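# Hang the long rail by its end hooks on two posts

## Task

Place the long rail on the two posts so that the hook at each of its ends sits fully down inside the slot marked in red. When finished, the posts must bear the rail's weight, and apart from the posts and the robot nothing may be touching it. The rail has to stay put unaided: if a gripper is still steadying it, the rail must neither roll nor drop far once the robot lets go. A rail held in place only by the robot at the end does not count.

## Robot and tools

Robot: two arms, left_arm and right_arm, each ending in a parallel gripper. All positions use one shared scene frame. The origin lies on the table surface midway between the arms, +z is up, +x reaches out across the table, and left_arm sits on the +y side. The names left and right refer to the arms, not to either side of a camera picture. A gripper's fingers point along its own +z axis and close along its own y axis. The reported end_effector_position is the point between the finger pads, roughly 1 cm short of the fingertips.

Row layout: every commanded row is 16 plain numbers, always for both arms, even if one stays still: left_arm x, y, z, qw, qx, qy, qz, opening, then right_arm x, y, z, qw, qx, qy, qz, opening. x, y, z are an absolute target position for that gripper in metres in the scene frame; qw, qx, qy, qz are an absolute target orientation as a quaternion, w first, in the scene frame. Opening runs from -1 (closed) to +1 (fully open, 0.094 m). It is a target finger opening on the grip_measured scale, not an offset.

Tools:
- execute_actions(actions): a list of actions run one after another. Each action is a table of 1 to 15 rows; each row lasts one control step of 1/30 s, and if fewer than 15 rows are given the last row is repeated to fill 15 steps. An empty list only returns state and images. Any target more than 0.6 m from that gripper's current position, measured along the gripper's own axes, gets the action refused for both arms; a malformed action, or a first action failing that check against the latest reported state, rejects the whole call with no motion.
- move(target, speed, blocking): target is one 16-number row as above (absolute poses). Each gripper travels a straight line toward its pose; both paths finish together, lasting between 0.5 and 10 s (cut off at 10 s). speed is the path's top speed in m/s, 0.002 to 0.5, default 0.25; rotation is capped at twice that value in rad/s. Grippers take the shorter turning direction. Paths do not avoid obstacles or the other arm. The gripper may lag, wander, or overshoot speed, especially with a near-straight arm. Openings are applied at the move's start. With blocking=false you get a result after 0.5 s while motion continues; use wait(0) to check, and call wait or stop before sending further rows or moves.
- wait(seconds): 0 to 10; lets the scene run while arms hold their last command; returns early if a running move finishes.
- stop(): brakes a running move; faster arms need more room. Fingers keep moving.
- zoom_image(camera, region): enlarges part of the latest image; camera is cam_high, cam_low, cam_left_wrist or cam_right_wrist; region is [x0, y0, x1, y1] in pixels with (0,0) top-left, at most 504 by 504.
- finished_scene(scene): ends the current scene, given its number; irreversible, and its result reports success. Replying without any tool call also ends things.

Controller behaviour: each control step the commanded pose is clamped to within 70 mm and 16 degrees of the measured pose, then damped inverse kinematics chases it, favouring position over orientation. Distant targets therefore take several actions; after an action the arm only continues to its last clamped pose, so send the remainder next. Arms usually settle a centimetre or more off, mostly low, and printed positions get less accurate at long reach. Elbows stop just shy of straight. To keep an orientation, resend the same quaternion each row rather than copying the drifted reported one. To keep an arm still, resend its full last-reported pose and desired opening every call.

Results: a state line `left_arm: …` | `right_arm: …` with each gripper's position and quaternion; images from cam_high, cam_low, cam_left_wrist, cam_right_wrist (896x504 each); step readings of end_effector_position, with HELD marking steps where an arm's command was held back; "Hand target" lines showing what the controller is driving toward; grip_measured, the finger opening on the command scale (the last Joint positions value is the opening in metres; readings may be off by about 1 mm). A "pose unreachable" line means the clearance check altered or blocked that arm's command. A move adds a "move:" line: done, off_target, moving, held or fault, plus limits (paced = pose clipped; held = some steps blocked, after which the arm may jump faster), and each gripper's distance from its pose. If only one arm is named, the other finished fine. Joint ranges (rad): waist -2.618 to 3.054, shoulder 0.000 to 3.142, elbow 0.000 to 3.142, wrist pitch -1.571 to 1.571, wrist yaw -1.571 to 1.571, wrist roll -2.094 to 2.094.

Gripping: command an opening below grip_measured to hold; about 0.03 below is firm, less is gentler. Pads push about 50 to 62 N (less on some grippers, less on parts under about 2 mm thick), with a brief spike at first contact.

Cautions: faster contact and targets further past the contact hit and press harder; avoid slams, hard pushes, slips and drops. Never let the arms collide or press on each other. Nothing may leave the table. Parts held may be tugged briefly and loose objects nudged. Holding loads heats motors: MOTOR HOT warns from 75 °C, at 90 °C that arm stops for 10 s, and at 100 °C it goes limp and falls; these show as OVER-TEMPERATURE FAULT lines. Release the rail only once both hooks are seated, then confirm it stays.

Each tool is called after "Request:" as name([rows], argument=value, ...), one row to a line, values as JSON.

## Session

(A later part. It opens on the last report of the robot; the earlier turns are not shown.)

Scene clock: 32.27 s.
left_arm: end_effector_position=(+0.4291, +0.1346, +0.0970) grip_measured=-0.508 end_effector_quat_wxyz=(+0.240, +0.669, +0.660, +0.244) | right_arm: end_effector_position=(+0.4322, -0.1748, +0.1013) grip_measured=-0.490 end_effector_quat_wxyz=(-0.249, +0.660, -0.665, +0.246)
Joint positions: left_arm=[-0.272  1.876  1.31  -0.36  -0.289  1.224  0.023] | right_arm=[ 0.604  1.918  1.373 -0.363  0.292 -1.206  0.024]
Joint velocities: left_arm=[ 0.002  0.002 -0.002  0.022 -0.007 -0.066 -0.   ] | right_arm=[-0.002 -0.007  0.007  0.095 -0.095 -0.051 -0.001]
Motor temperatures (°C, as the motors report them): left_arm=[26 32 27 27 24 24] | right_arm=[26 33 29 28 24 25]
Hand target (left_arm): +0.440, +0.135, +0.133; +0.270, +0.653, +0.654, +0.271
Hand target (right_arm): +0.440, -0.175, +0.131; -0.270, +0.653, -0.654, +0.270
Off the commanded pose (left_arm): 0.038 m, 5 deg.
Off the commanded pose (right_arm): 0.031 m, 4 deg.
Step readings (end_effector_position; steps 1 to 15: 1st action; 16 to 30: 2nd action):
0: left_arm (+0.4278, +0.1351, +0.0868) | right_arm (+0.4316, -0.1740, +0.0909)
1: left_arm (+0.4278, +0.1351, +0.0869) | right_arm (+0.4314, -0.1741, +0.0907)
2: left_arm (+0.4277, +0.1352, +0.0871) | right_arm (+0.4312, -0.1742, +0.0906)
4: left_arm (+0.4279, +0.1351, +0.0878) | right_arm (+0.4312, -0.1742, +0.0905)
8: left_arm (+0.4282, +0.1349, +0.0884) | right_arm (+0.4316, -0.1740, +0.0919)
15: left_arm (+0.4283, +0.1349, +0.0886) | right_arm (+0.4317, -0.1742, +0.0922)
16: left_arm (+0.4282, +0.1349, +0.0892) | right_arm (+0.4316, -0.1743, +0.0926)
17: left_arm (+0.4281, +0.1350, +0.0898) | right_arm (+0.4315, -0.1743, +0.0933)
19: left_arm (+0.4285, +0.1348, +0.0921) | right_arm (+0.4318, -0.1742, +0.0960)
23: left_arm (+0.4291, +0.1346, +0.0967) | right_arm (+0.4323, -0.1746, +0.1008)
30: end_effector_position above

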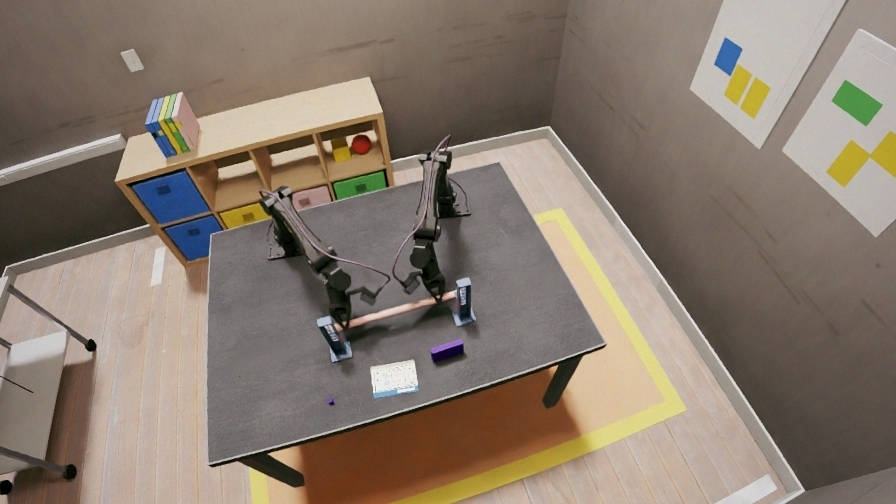

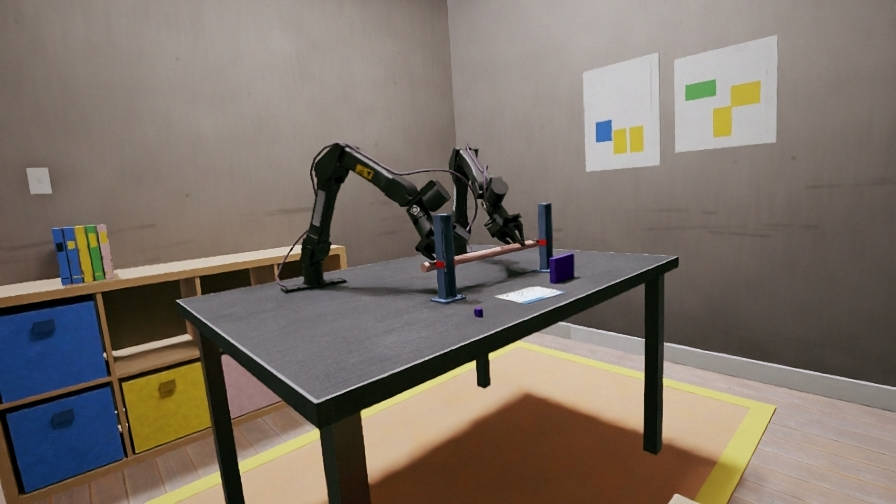

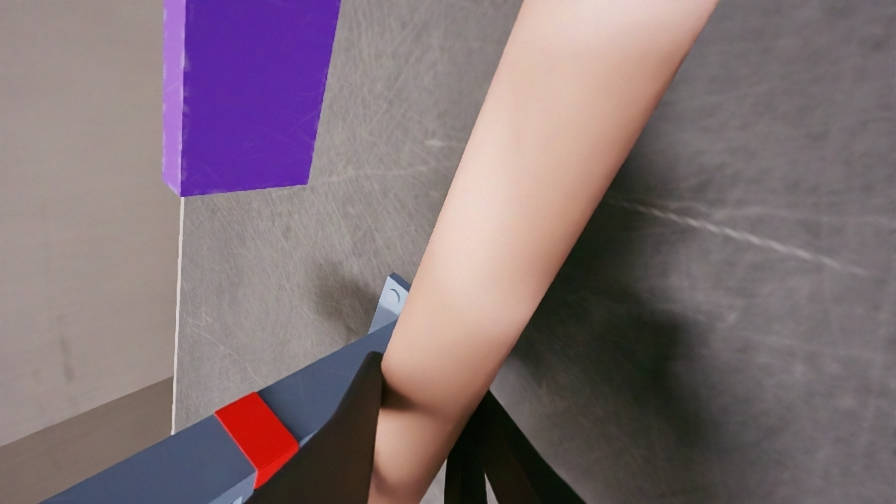

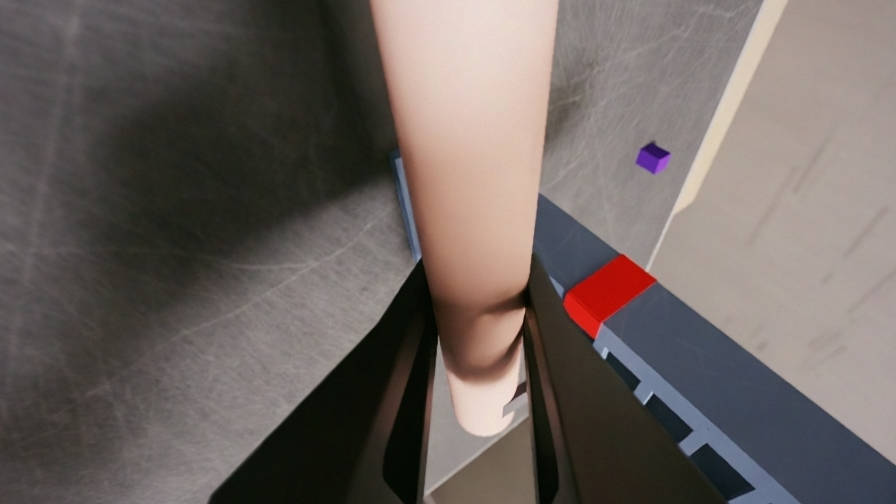

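Request:
move(target=[0.39,0.134,0.112,0.27,0.653,0.653,0.27,-0.55,0.39,-0.174,0.11,-0.27,0.653,-0.653,0.27,-0.55], speed=0.1)

Request:
move(target=[0.446,0.134,0.1165,0.27,0.653,0.653,0.27,-0.55,0.444,-0.174,0.1145,-0.27,0.653,-0.653,0.27,-0.55], speed=0.06)

Request:
zoom_image(camera="cam_low", region=[510, 225, 560, 260])

Request:
zoom_image(camera="cam_low", region=[415, 245, 465, 280])

Scene clock: 33.47 s.
left_arm: end_effector_position=(+0.3820, +0.1346, +0.0904) grip_measured=-0.508 end_effector_quat_wxyz=(+0.243, +0.667, +0.660, +0.246) | right_arm: end_effector_position=(+0.3860, -0.1738, +0.0943) grip_measured=-0.490 end_effector_quat_wxyz=(-0.254, +0.658, -0.664, +0.247)
Joint positions: left_arm=[-0.335  1.734  1.101 -0.3   -0.329  1.171  0.023] | right_arm=[ 0.665  1.779  1.159 -0.293  0.329 -1.156  0.024]
Joint velocities: left_arm=[ 0.007 -0.002  0.017  0.051  0.022  0.051 -0.   ] | right_arm=[-0.007  0.002 -0.007  0.007  0.095 -0.051  0.001]
Motor temperatures (°C, as the motors report them): left_arm=[26 32 27 27 24 24] | right_arm=[26 34 29 28 24 25]
Hand target (left_arm): +0.389, +0.134, +0.112; +0.269, +0.653, +0.654, +0.270
Hand target (right_arm): +0.389, -0.174, +0.110; -0.270, +0.653, -0.655, +0.269
Off the commanded pose (left_arm): 0.023 m, 4 deg.
Off the commanded pose (right_arm): 0.016 m, 3 deg.
move: off_target (left_arm, right_arm)

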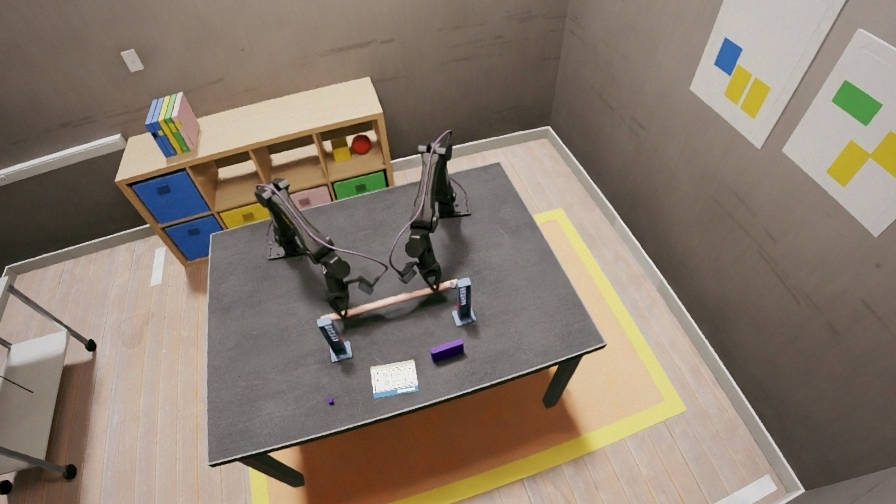

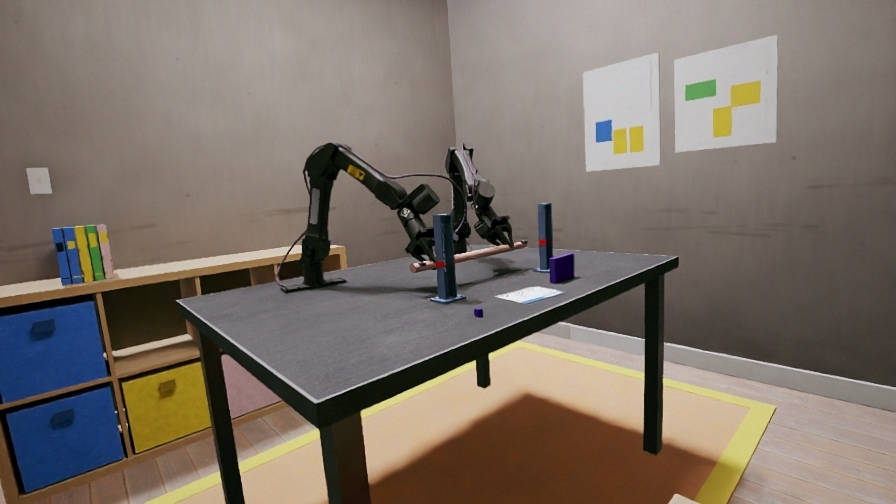

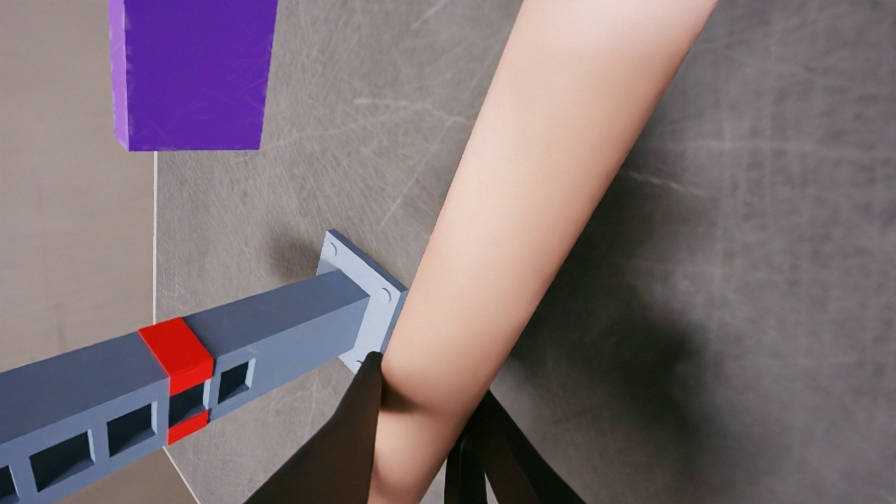

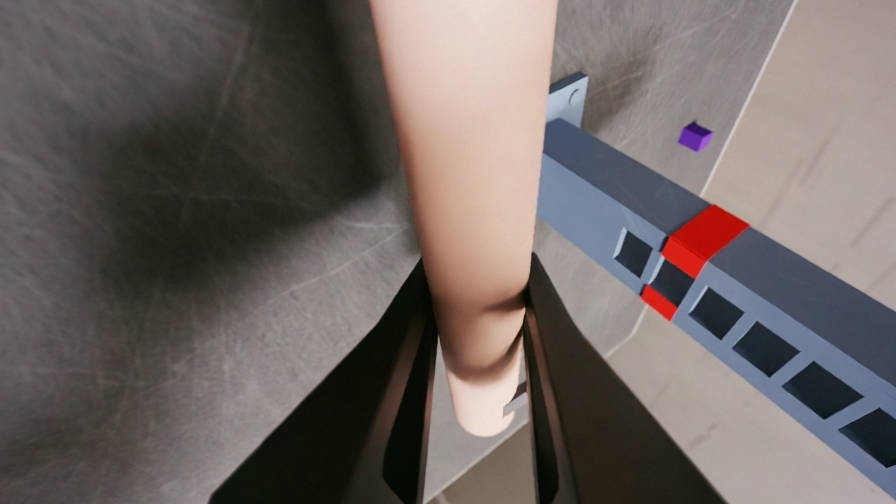

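Scene clock: 34.93 s.
left_arm: end_effector_position=(+0.4306, +0.1350, +0.0965) grip_measured=-0.508 end_effector_quat_wxyz=(+0.247, +0.664, +0.657, +0.258) | right_arm: end_effector_position=(+0.4328, -0.1737, +0.1006) grip_measured=-0.490 end_effector_quat_wxyz=(-0.259, +0.654, -0.663, +0.257)
Joint positions: left_arm=[-0.278  1.871  1.281 -0.31  -0.313  1.228  0.023] | right_arm=[ 0.612  1.91   1.339 -0.31   0.311 -1.204  0.024]
Joint velocities: left_arm=[ 0.007  0.012 -0.002 -0.051 -0.007 -0.007 -0.002] | right_arm=[-0.002  0.002 -0.007 -0.037  0.022  0.066 -0.   ]
Motor temperatures (°C, as the motors report them): left_arm=[26 32 27 27 24 24] | right_arm=[26 34 29 28 24 25]
Hand target (left_arm): +0.445, +0.135, +0.118; +0.270, +0.653, +0.653, +0.272
Hand target (right_arm): +0.443, -0.174, +0.116; -0.270, +0.653, -0.653, +0.271
Off the commanded pose (left_arm): 0.025 m, 3 deg.
Off the commanded pose (right_arm): 0.018 m, 2 deg.
move: off_target (left_arm, right_arm)

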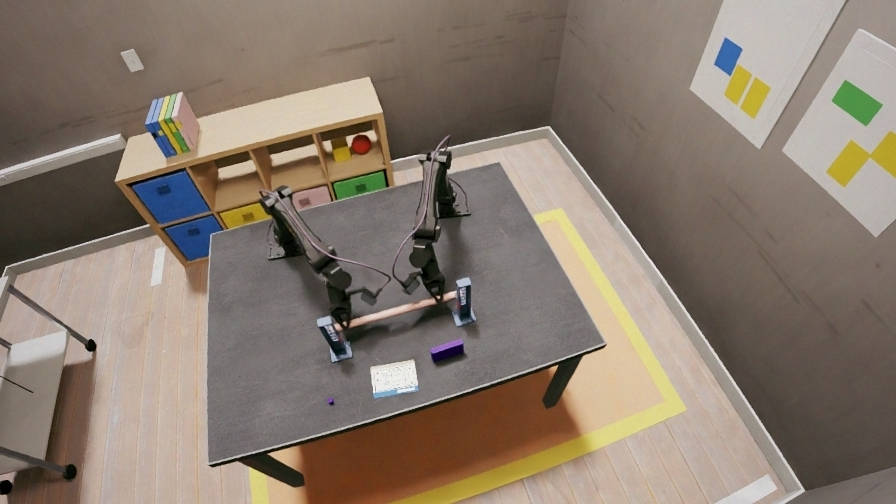

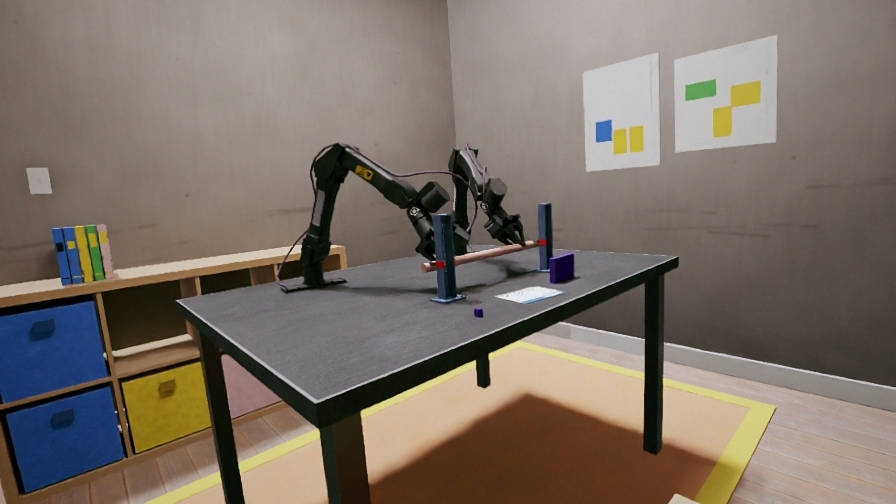

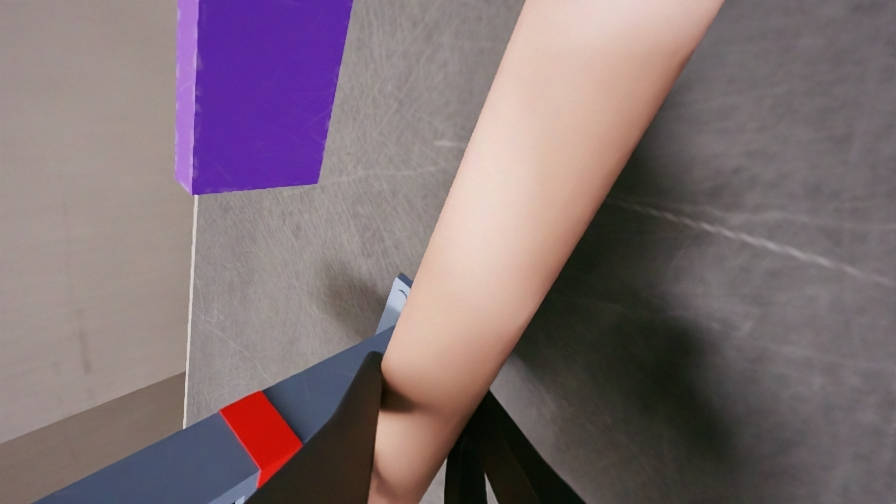

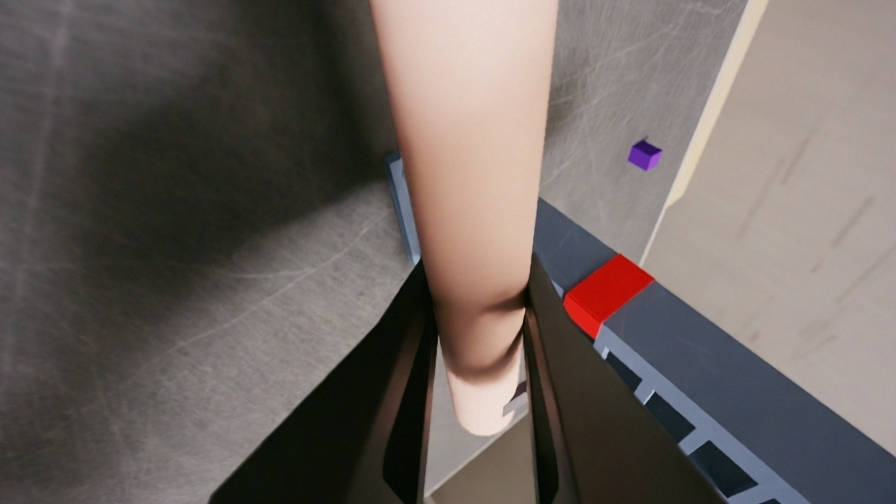

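Region (510, 225, 560, 260) of cam_low's 896x504 image, scaled by 10.080, with more detail than that image has; it fills the top 353 rows of this view, and the rest is white.

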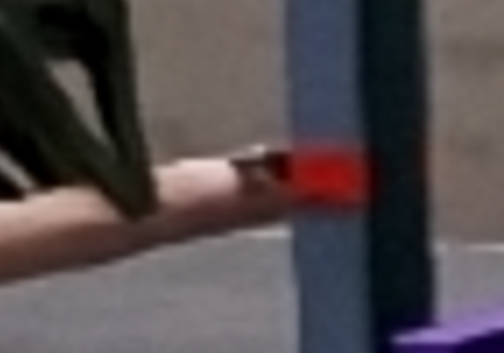

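Region (415, 245, 465, 280) of cam_low's 896x504 image, scaled by 10.080, with more detail than that image has; it fills the top 353 rows of this view, and the rest is white.

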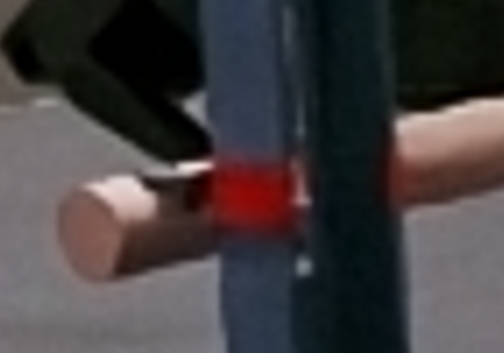

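Heights now match the red bands. Advancing with a ramp.

Request:
execute_actions([
  [[0.449,0.134,0.116,0.27,0.653,0.653,0.27,-0.55,0.447,-0.174,0.114,-0.27,0.653,-0.653,0.27,-0.55],[0.451,0.134,0.116,0.27,0.653,0.653,0.27,-0.55,0.449,-0.174,0.114,-0.27,0.653,-0.653,0.27,-0.55],[0.453,0.134,0.116,0.27,0.653,0.653,0.27,-0.55,0.451,-0.174,0.114,-0.27,0.653,-0.653,0.27,-0.55],[0.455,0.134,0.116,0.27,0.653,0.653,0.27,-0.55,0.453,-0.174,0.114,-0.27,0.653,-0.653,0.27,-0.55],[0.457,0.134,0.116,0.27,0.653,0.653,0.27,-0.55,0.455,-0.174,0.114,-0.27,0.653,-0.653,0.27,-0.55],[0.459,0.134,0.116,0.27,0.653,0.653,0.27,-0.55,0.457,-0.174,0.114,-0.27,0.653,-0.653,0.27,-0.55],[0.461,0.134,0.116,0.27,0.653,0.653,0.27,-0.55,0.459,-0.174,0.114,-0.27,0.653,-0.653,0.27,-0.55],[0.463,0.134,0.116,0.27,0.653,0.653,0.27,-0.55,0.461,-0.174,0.114,-0.27,0.653,-0.653,0.27,-0.55],[0.465,0.134,0.116,0.27,0.653,0.653,0.27,-0.55,0.463,-0.174,0.114,-0.27,0.653,-0.653,0.27,-0.55]],
])

Request:
wait(seconds=0.3)

Request:
zoom_image(camera="cam_low", region=[510, 225, 560, 260])

Request:
zoom_image(camera="cam_low", region=[415, 245, 465, 280])

Request:
zoom_image(camera="cam_high", region=[310, 270, 490, 370])

Scene clock: 35.93 s.
left_arm: end_effector_position=(+0.4371, +0.1350, +0.0904) grip_measured=-0.508 end_effector_quat_wxyz=(+0.231, +0.671, +0.661, +0.245) | right_arm: end_effector_position=(+0.4412, -0.1740, +0.0941) grip_measured=-0.490 end_effector_quat_wxyz=(-0.244, +0.662, -0.665, +0.245)
Joint positions: left_arm=[-0.265  1.919  1.349 -0.371 -0.292  1.232  0.023] | right_arm=[ 0.597  1.962  1.411 -0.367  0.29  -1.214  0.024]
Joint velocities: left_arm=[-0.002  0.007  0.002  0.022  0.007  0.051 -0.001] | right_arm=[ 0.002  0.002  0.007  0.007  0.022 -0.081 -0.   ]
Motor temperatures (°C, as the motors report them): left_arm=[26 32 27 27 24 24] | right_arm=[26 34 29 28 24 25]
Hand target (left_arm): +0.462, +0.136, +0.118; +0.269, +0.653, +0.653, +0.272
Hand target (right_arm): +0.461, -0.175, +0.115; -0.269, +0.653, -0.654, +0.271
Off the commanded pose (left_arm): 0.038 m, 6 deg.
Off the commanded pose (right_arm): 0.030 m, 4 deg.
Step readings (end_effector_position):
0: left_arm (+0.4305, +0.1350, +0.0961) | right_arm (+0.4327, -0.1738, +0.1003)
1: left_arm (+0.4307, +0.1349, +0.0961) | right_arm (+0.4329, -0.1739, +0.1002)
2: left_arm (+0.4314, +0.1349, +0.0958) | right_arm (+0.4336, -0.1739, +0.0999)
4: left_arm (+0.4348, +0.1350, +0.0954) | right_arm (+0.4370, -0.1740, +0.0997)
8: left_arm (+0.4371, +0.1348, +0.0926) | right_arm (+0.4413, -0.1742, +0.0968)
15: end_effector_position above

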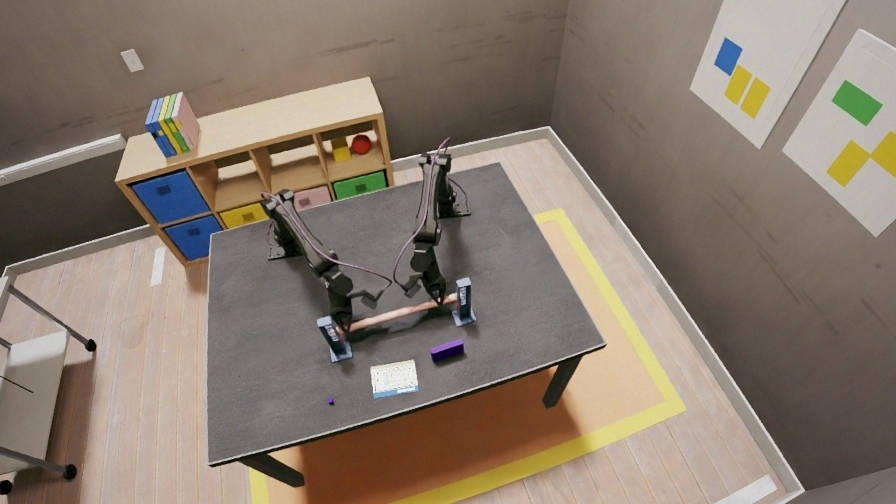

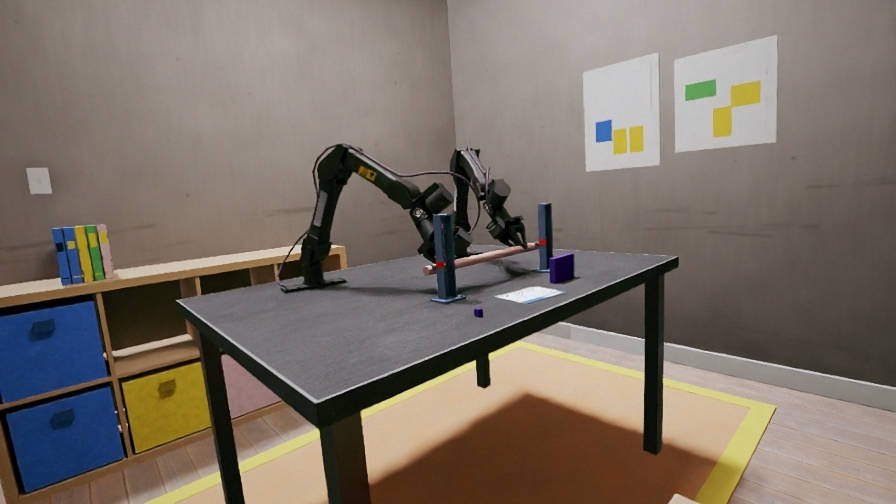

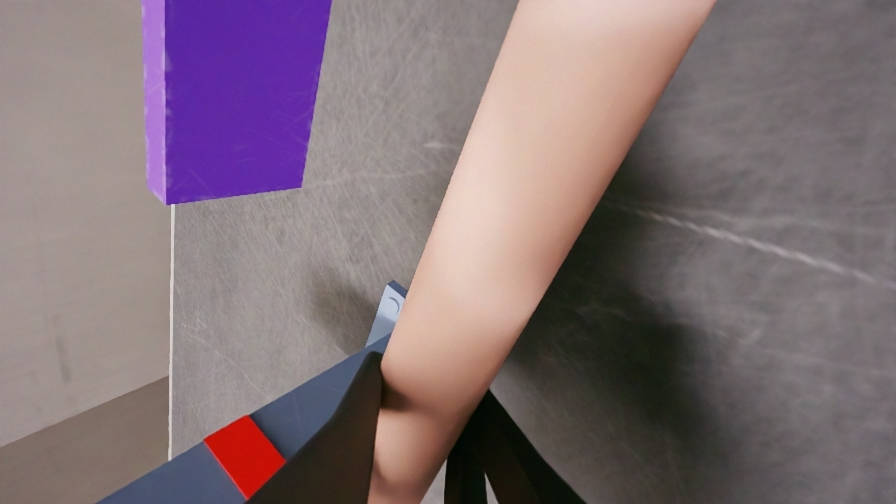

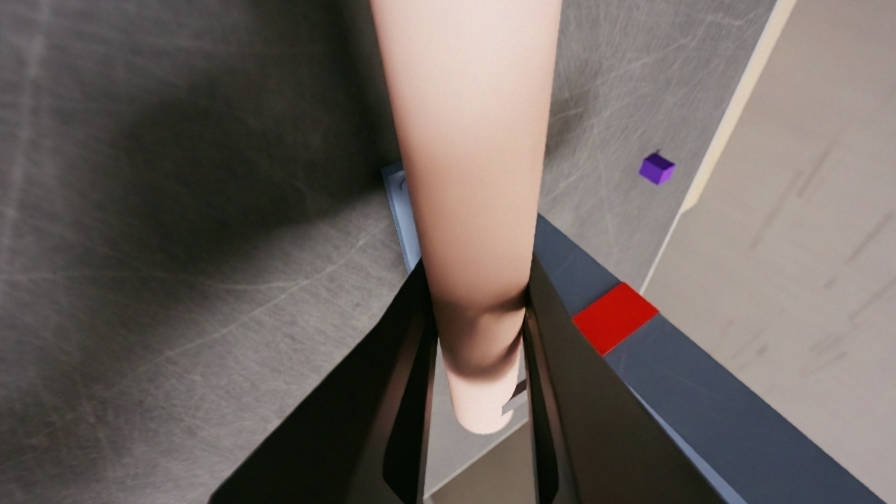

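Scene clock: 36.23 s.
left_arm: end_effector_position=(+0.4369, +0.1349, +0.0902) grip_measured=-0.508 end_effector_quat_wxyz=(+0.230, +0.671, +0.661, +0.244) | right_arm: end_effector_position=(+0.4411, -0.1740, +0.0940) grip_measured=-0.490 end_effector_quat_wxyz=(-0.243, +0.663, -0.665, +0.245)
Joint positions: left_arm=[-0.265  1.919  1.349 -0.373 -0.291  1.232  0.023] | right_arm=[ 0.597  1.963  1.412 -0.369  0.29  -1.214  0.024]
Joint velocities: left_arm=[ 0.007 -0.022 -0.022 -0.051  0.037  0.007  0.   ] | right_arm=[-0.007 -0.012 -0.012 -0.051  0.037 -0.022 -0.001]
Motor temperatures (°C, as the motors report them): left_arm=[26 32 27 28 24 24] | right_arm=[26 34 29 28 24 25]
Hand target (left_arm): +0.462, +0.136, +0.118; +0.269, +0.653, +0.653, +0.272
Hand target (right_arm): +0.461, -0.175, +0.115; -0.269, +0.653, -0.654, +0.271
Off the commanded pose (left_arm): 0.038 m, 6 deg.
Off the commanded pose (right_arm): 0.030 m, 5 deg.
wait: 0.30 s; at rest by 0.17 s

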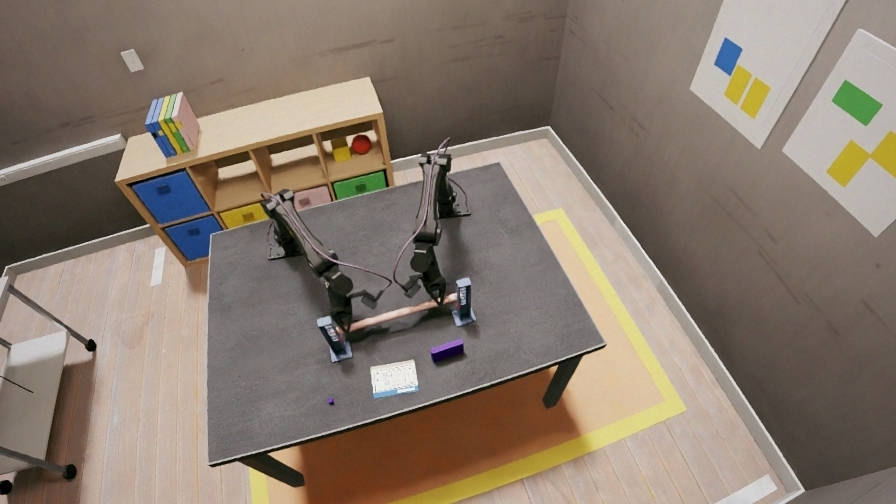

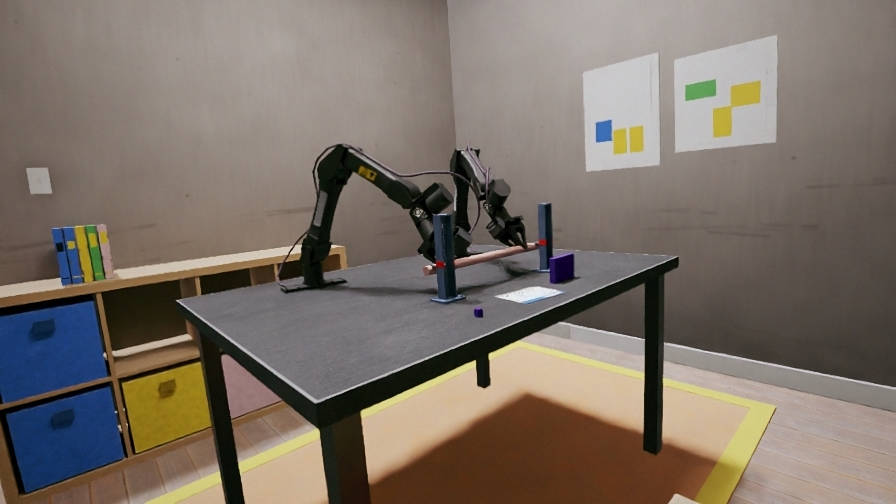

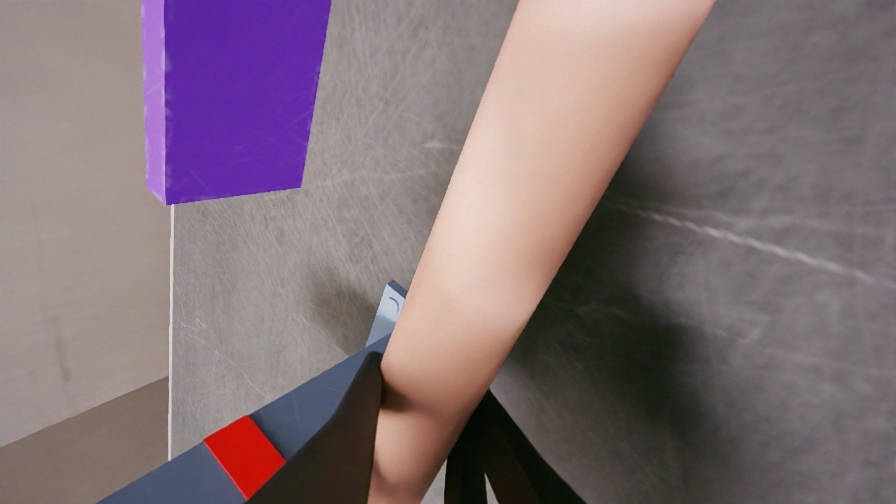

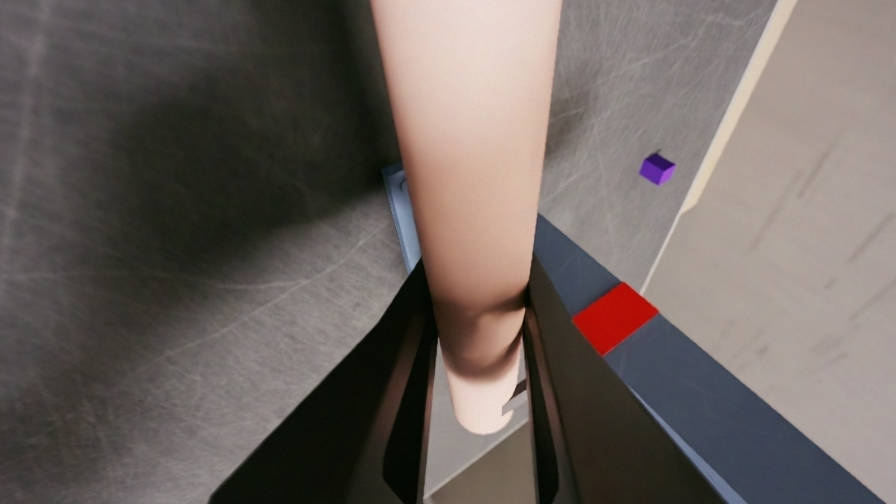

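Region (510, 225, 560, 260) of cam_low's 896x504 image, scaled by 10.080, with more detail than that image has; it fills the top 353 rows of this view, and the rest is white.

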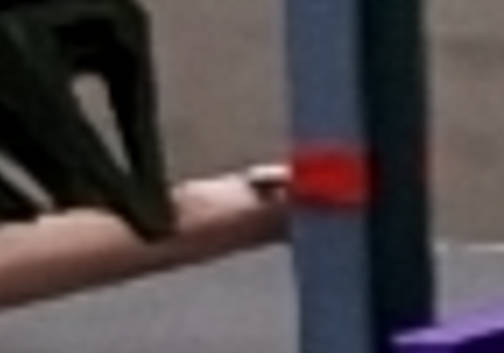

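Region (415, 245, 465, 280) of cam_low's 896x504 image, scaled by 10.080, with more detail than that image has; it fills the top 353 rows of this view, and the rest is white.

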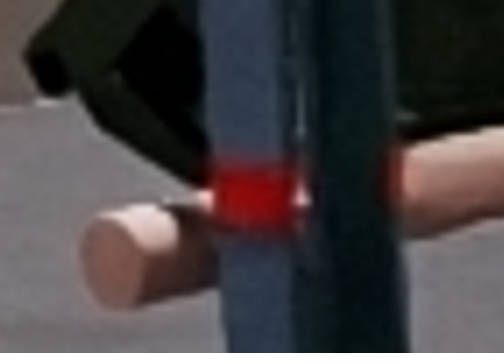

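Region (310, 270, 490, 370) of cam_high's 896x504 image, scaled by 2.800, with more detail than that image has.

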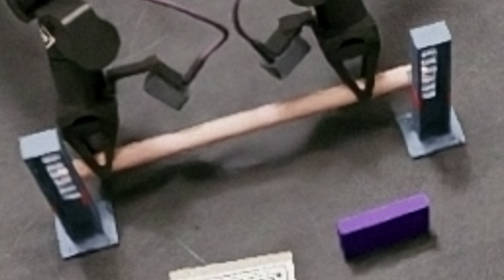

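Request:
move(target=[0.40,0.139,0.112,0.27,0.653,0.653,0.27,-0.55,0.40,-0.169,0.11,-0.27,0.653,-0.653,0.27,-0.55], speed=0.1)

Request:
zoom_image(camera="cam_high", region=[430, 270, 490, 330])

Request:
zoom_image(camera="cam_right_wrist", region=[440, 200, 740, 450])

Scene clock: 37.97 s.
left_arm: end_effector_position=(+0.3913, +0.1399, +0.0893) grip_measured=-0.508 end_effector_quat_wxyz=(+0.242, +0.668, +0.660, +0.245) | right_arm: end_effector_position=(+0.3954, -0.1685, +0.0933) grip_measured=-0.490 end_effector_quat_wxyz=(-0.254, +0.660, -0.663, +0.246)
Joint positions: left_arm=[-0.307  1.756  1.122 -0.295 -0.311  1.195  0.023] | right_arm=[ 0.663  1.819  1.205 -0.3    0.325 -1.16   0.024]
Joint velocities: left_arm=[ 0.007  0.002 -0.027  0.007  0.081  0.066  0.001] | right_arm=[ 0.012 -0.007 -0.002 -0.007  0.007 -0.066  0.   ]
Motor temperatures (°C, as the motors report them): left_arm=[26 33 27 28 24 24] | right_arm=[26 34 29 28 24 25]
Hand target (left_arm): +0.399, +0.139, +0.112; +0.269, +0.653, +0.654, +0.270
Hand target (right_arm): +0.399, -0.169, +0.110; -0.270, +0.653, -0.654, +0.268
Off the commanded pose (left_arm): 0.024 m, 5 deg.
Off the commanded pose (right_arm): 0.017 m, 4 deg.
move: off_target (left_arm, right_arm)

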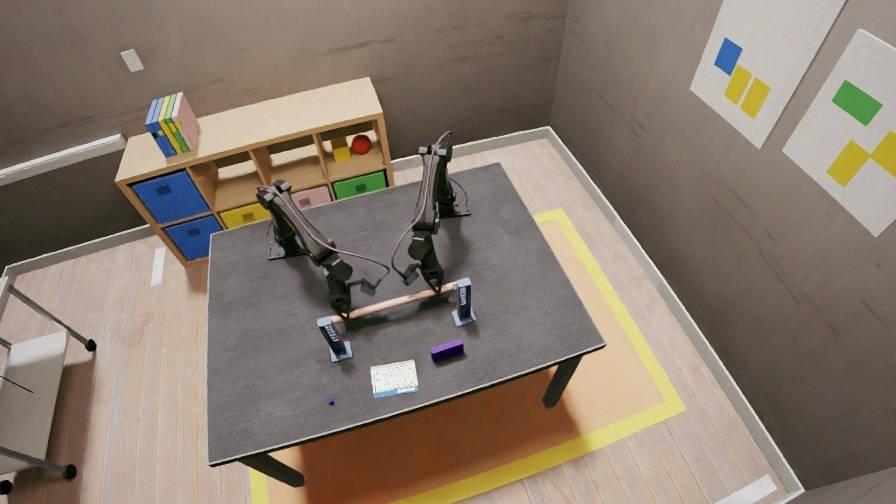

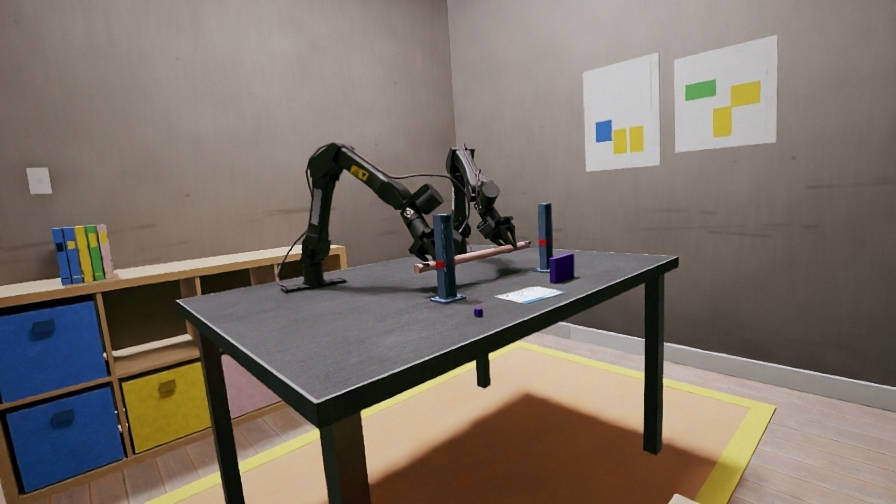

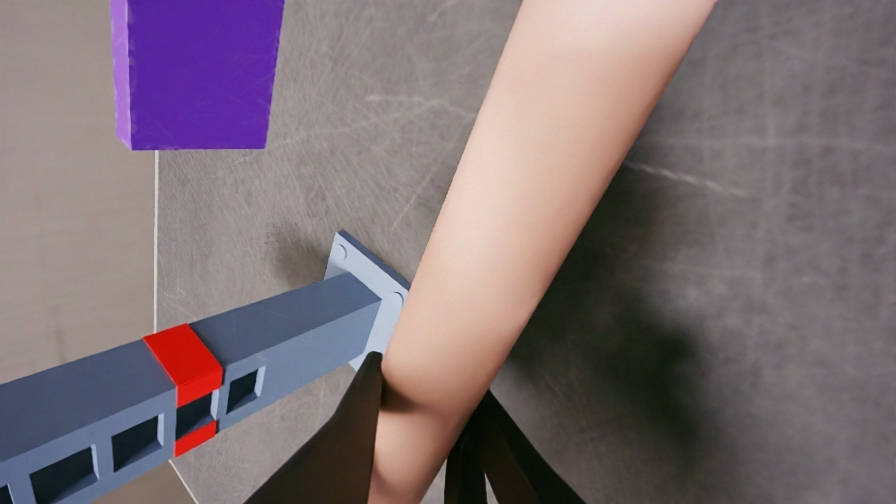

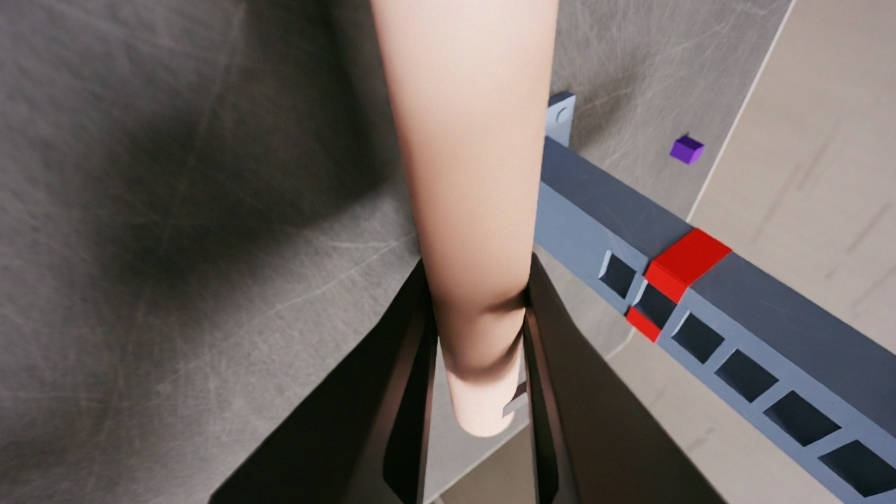

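Region (430, 270, 490, 330) of cam_high's 896x504 image, scaled by 8.400, with more detail than that image has.

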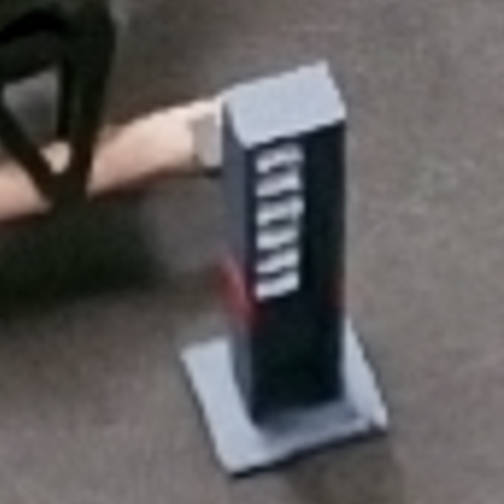

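Region (440, 200, 740, 450) of cam_right_wrist's 896x504 image, scaled by 1.680, with more detail than that image has.

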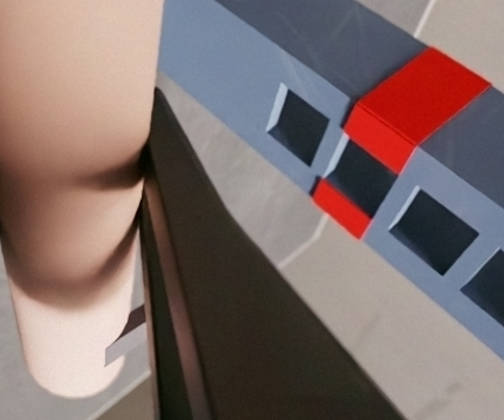

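Request:
move(target=[0.4565,0.142,0.116,0.27,0.653,0.653,0.27,-0.55,0.4565,-0.166,0.114,-0.27,0.653,-0.653,0.27,-0.55], speed=0.05)

Scene clock: 39.80 s.
left_arm: end_effector_position=(+0.4368, +0.1433, +0.0937) grip_measured=-0.508 end_effector_quat_wxyz=(+0.241, +0.666, +0.659, +0.253) | right_arm: end_effector_position=(+0.4409, -0.1655, +0.0980) grip_measured=-0.490 end_effector_quat_wxyz=(-0.253, +0.658, -0.663, +0.252)
Joint positions: left_arm=[-0.25   1.888  1.301 -0.322 -0.293  1.246  0.023] | right_arm=[ 0.619  1.959  1.407 -0.346  0.31  -1.2    0.024]
Joint velocities: left_arm=[-0.012 -0.002  0.012 -0.051 -0.037 -0.007 -0.001] | right_arm=[ 0.007  0.012  0.012 -0.11   0.007  0.11  -0.001]
Motor temperatures (°C, as the motors report them): left_arm=[26 33 27 28 24 24] | right_arm=[26 34 29 28 24 25]
Hand target (left_arm): +0.455, +0.143, +0.117; +0.270, +0.654, +0.653, +0.272
Hand target (right_arm): +0.455, -0.167, +0.116; -0.270, +0.653, -0.653, +0.272
Off the commanded pose (left_arm): 0.030 m, 4 deg.
Off the commanded pose (right_arm): 0.022 m, 3 deg.
move: off_target (left_arm, right_arm)

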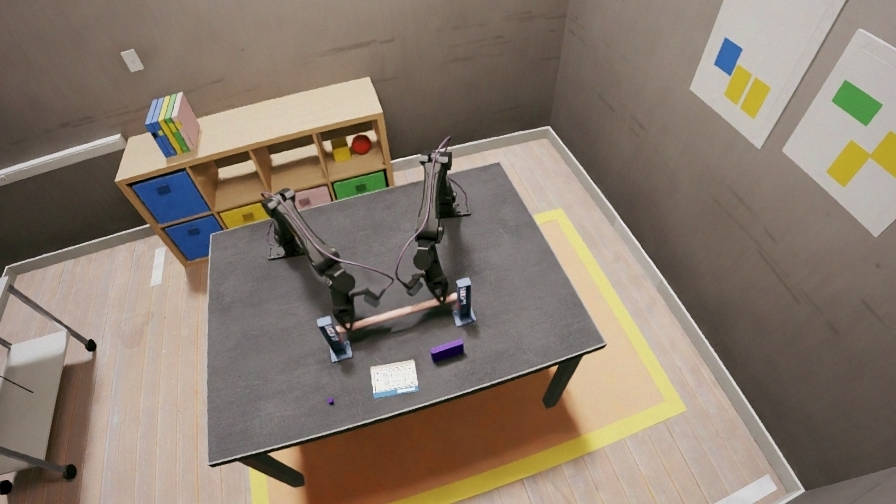

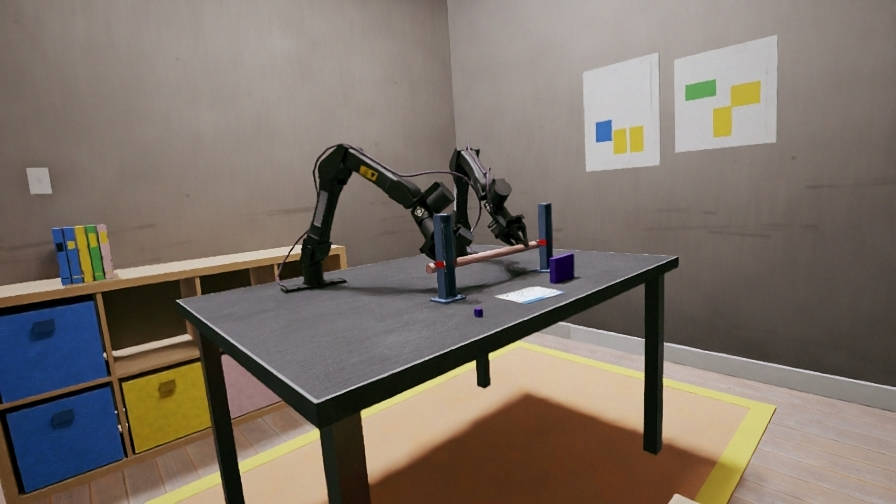

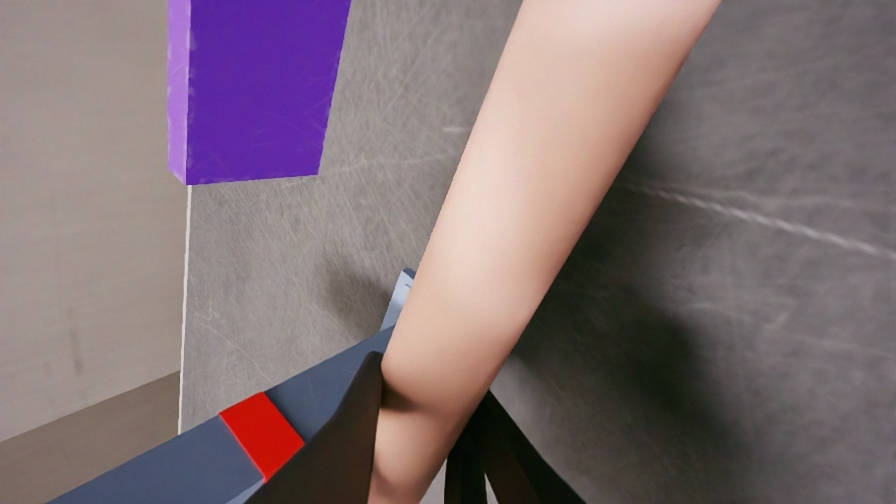

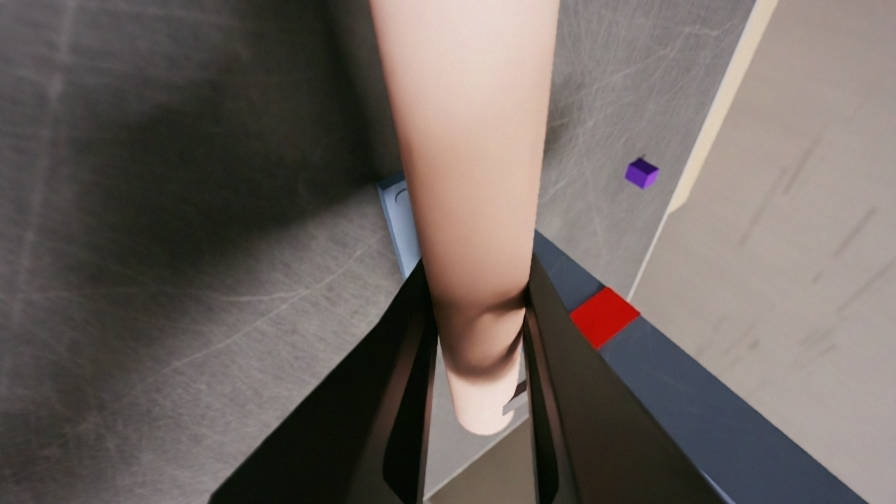

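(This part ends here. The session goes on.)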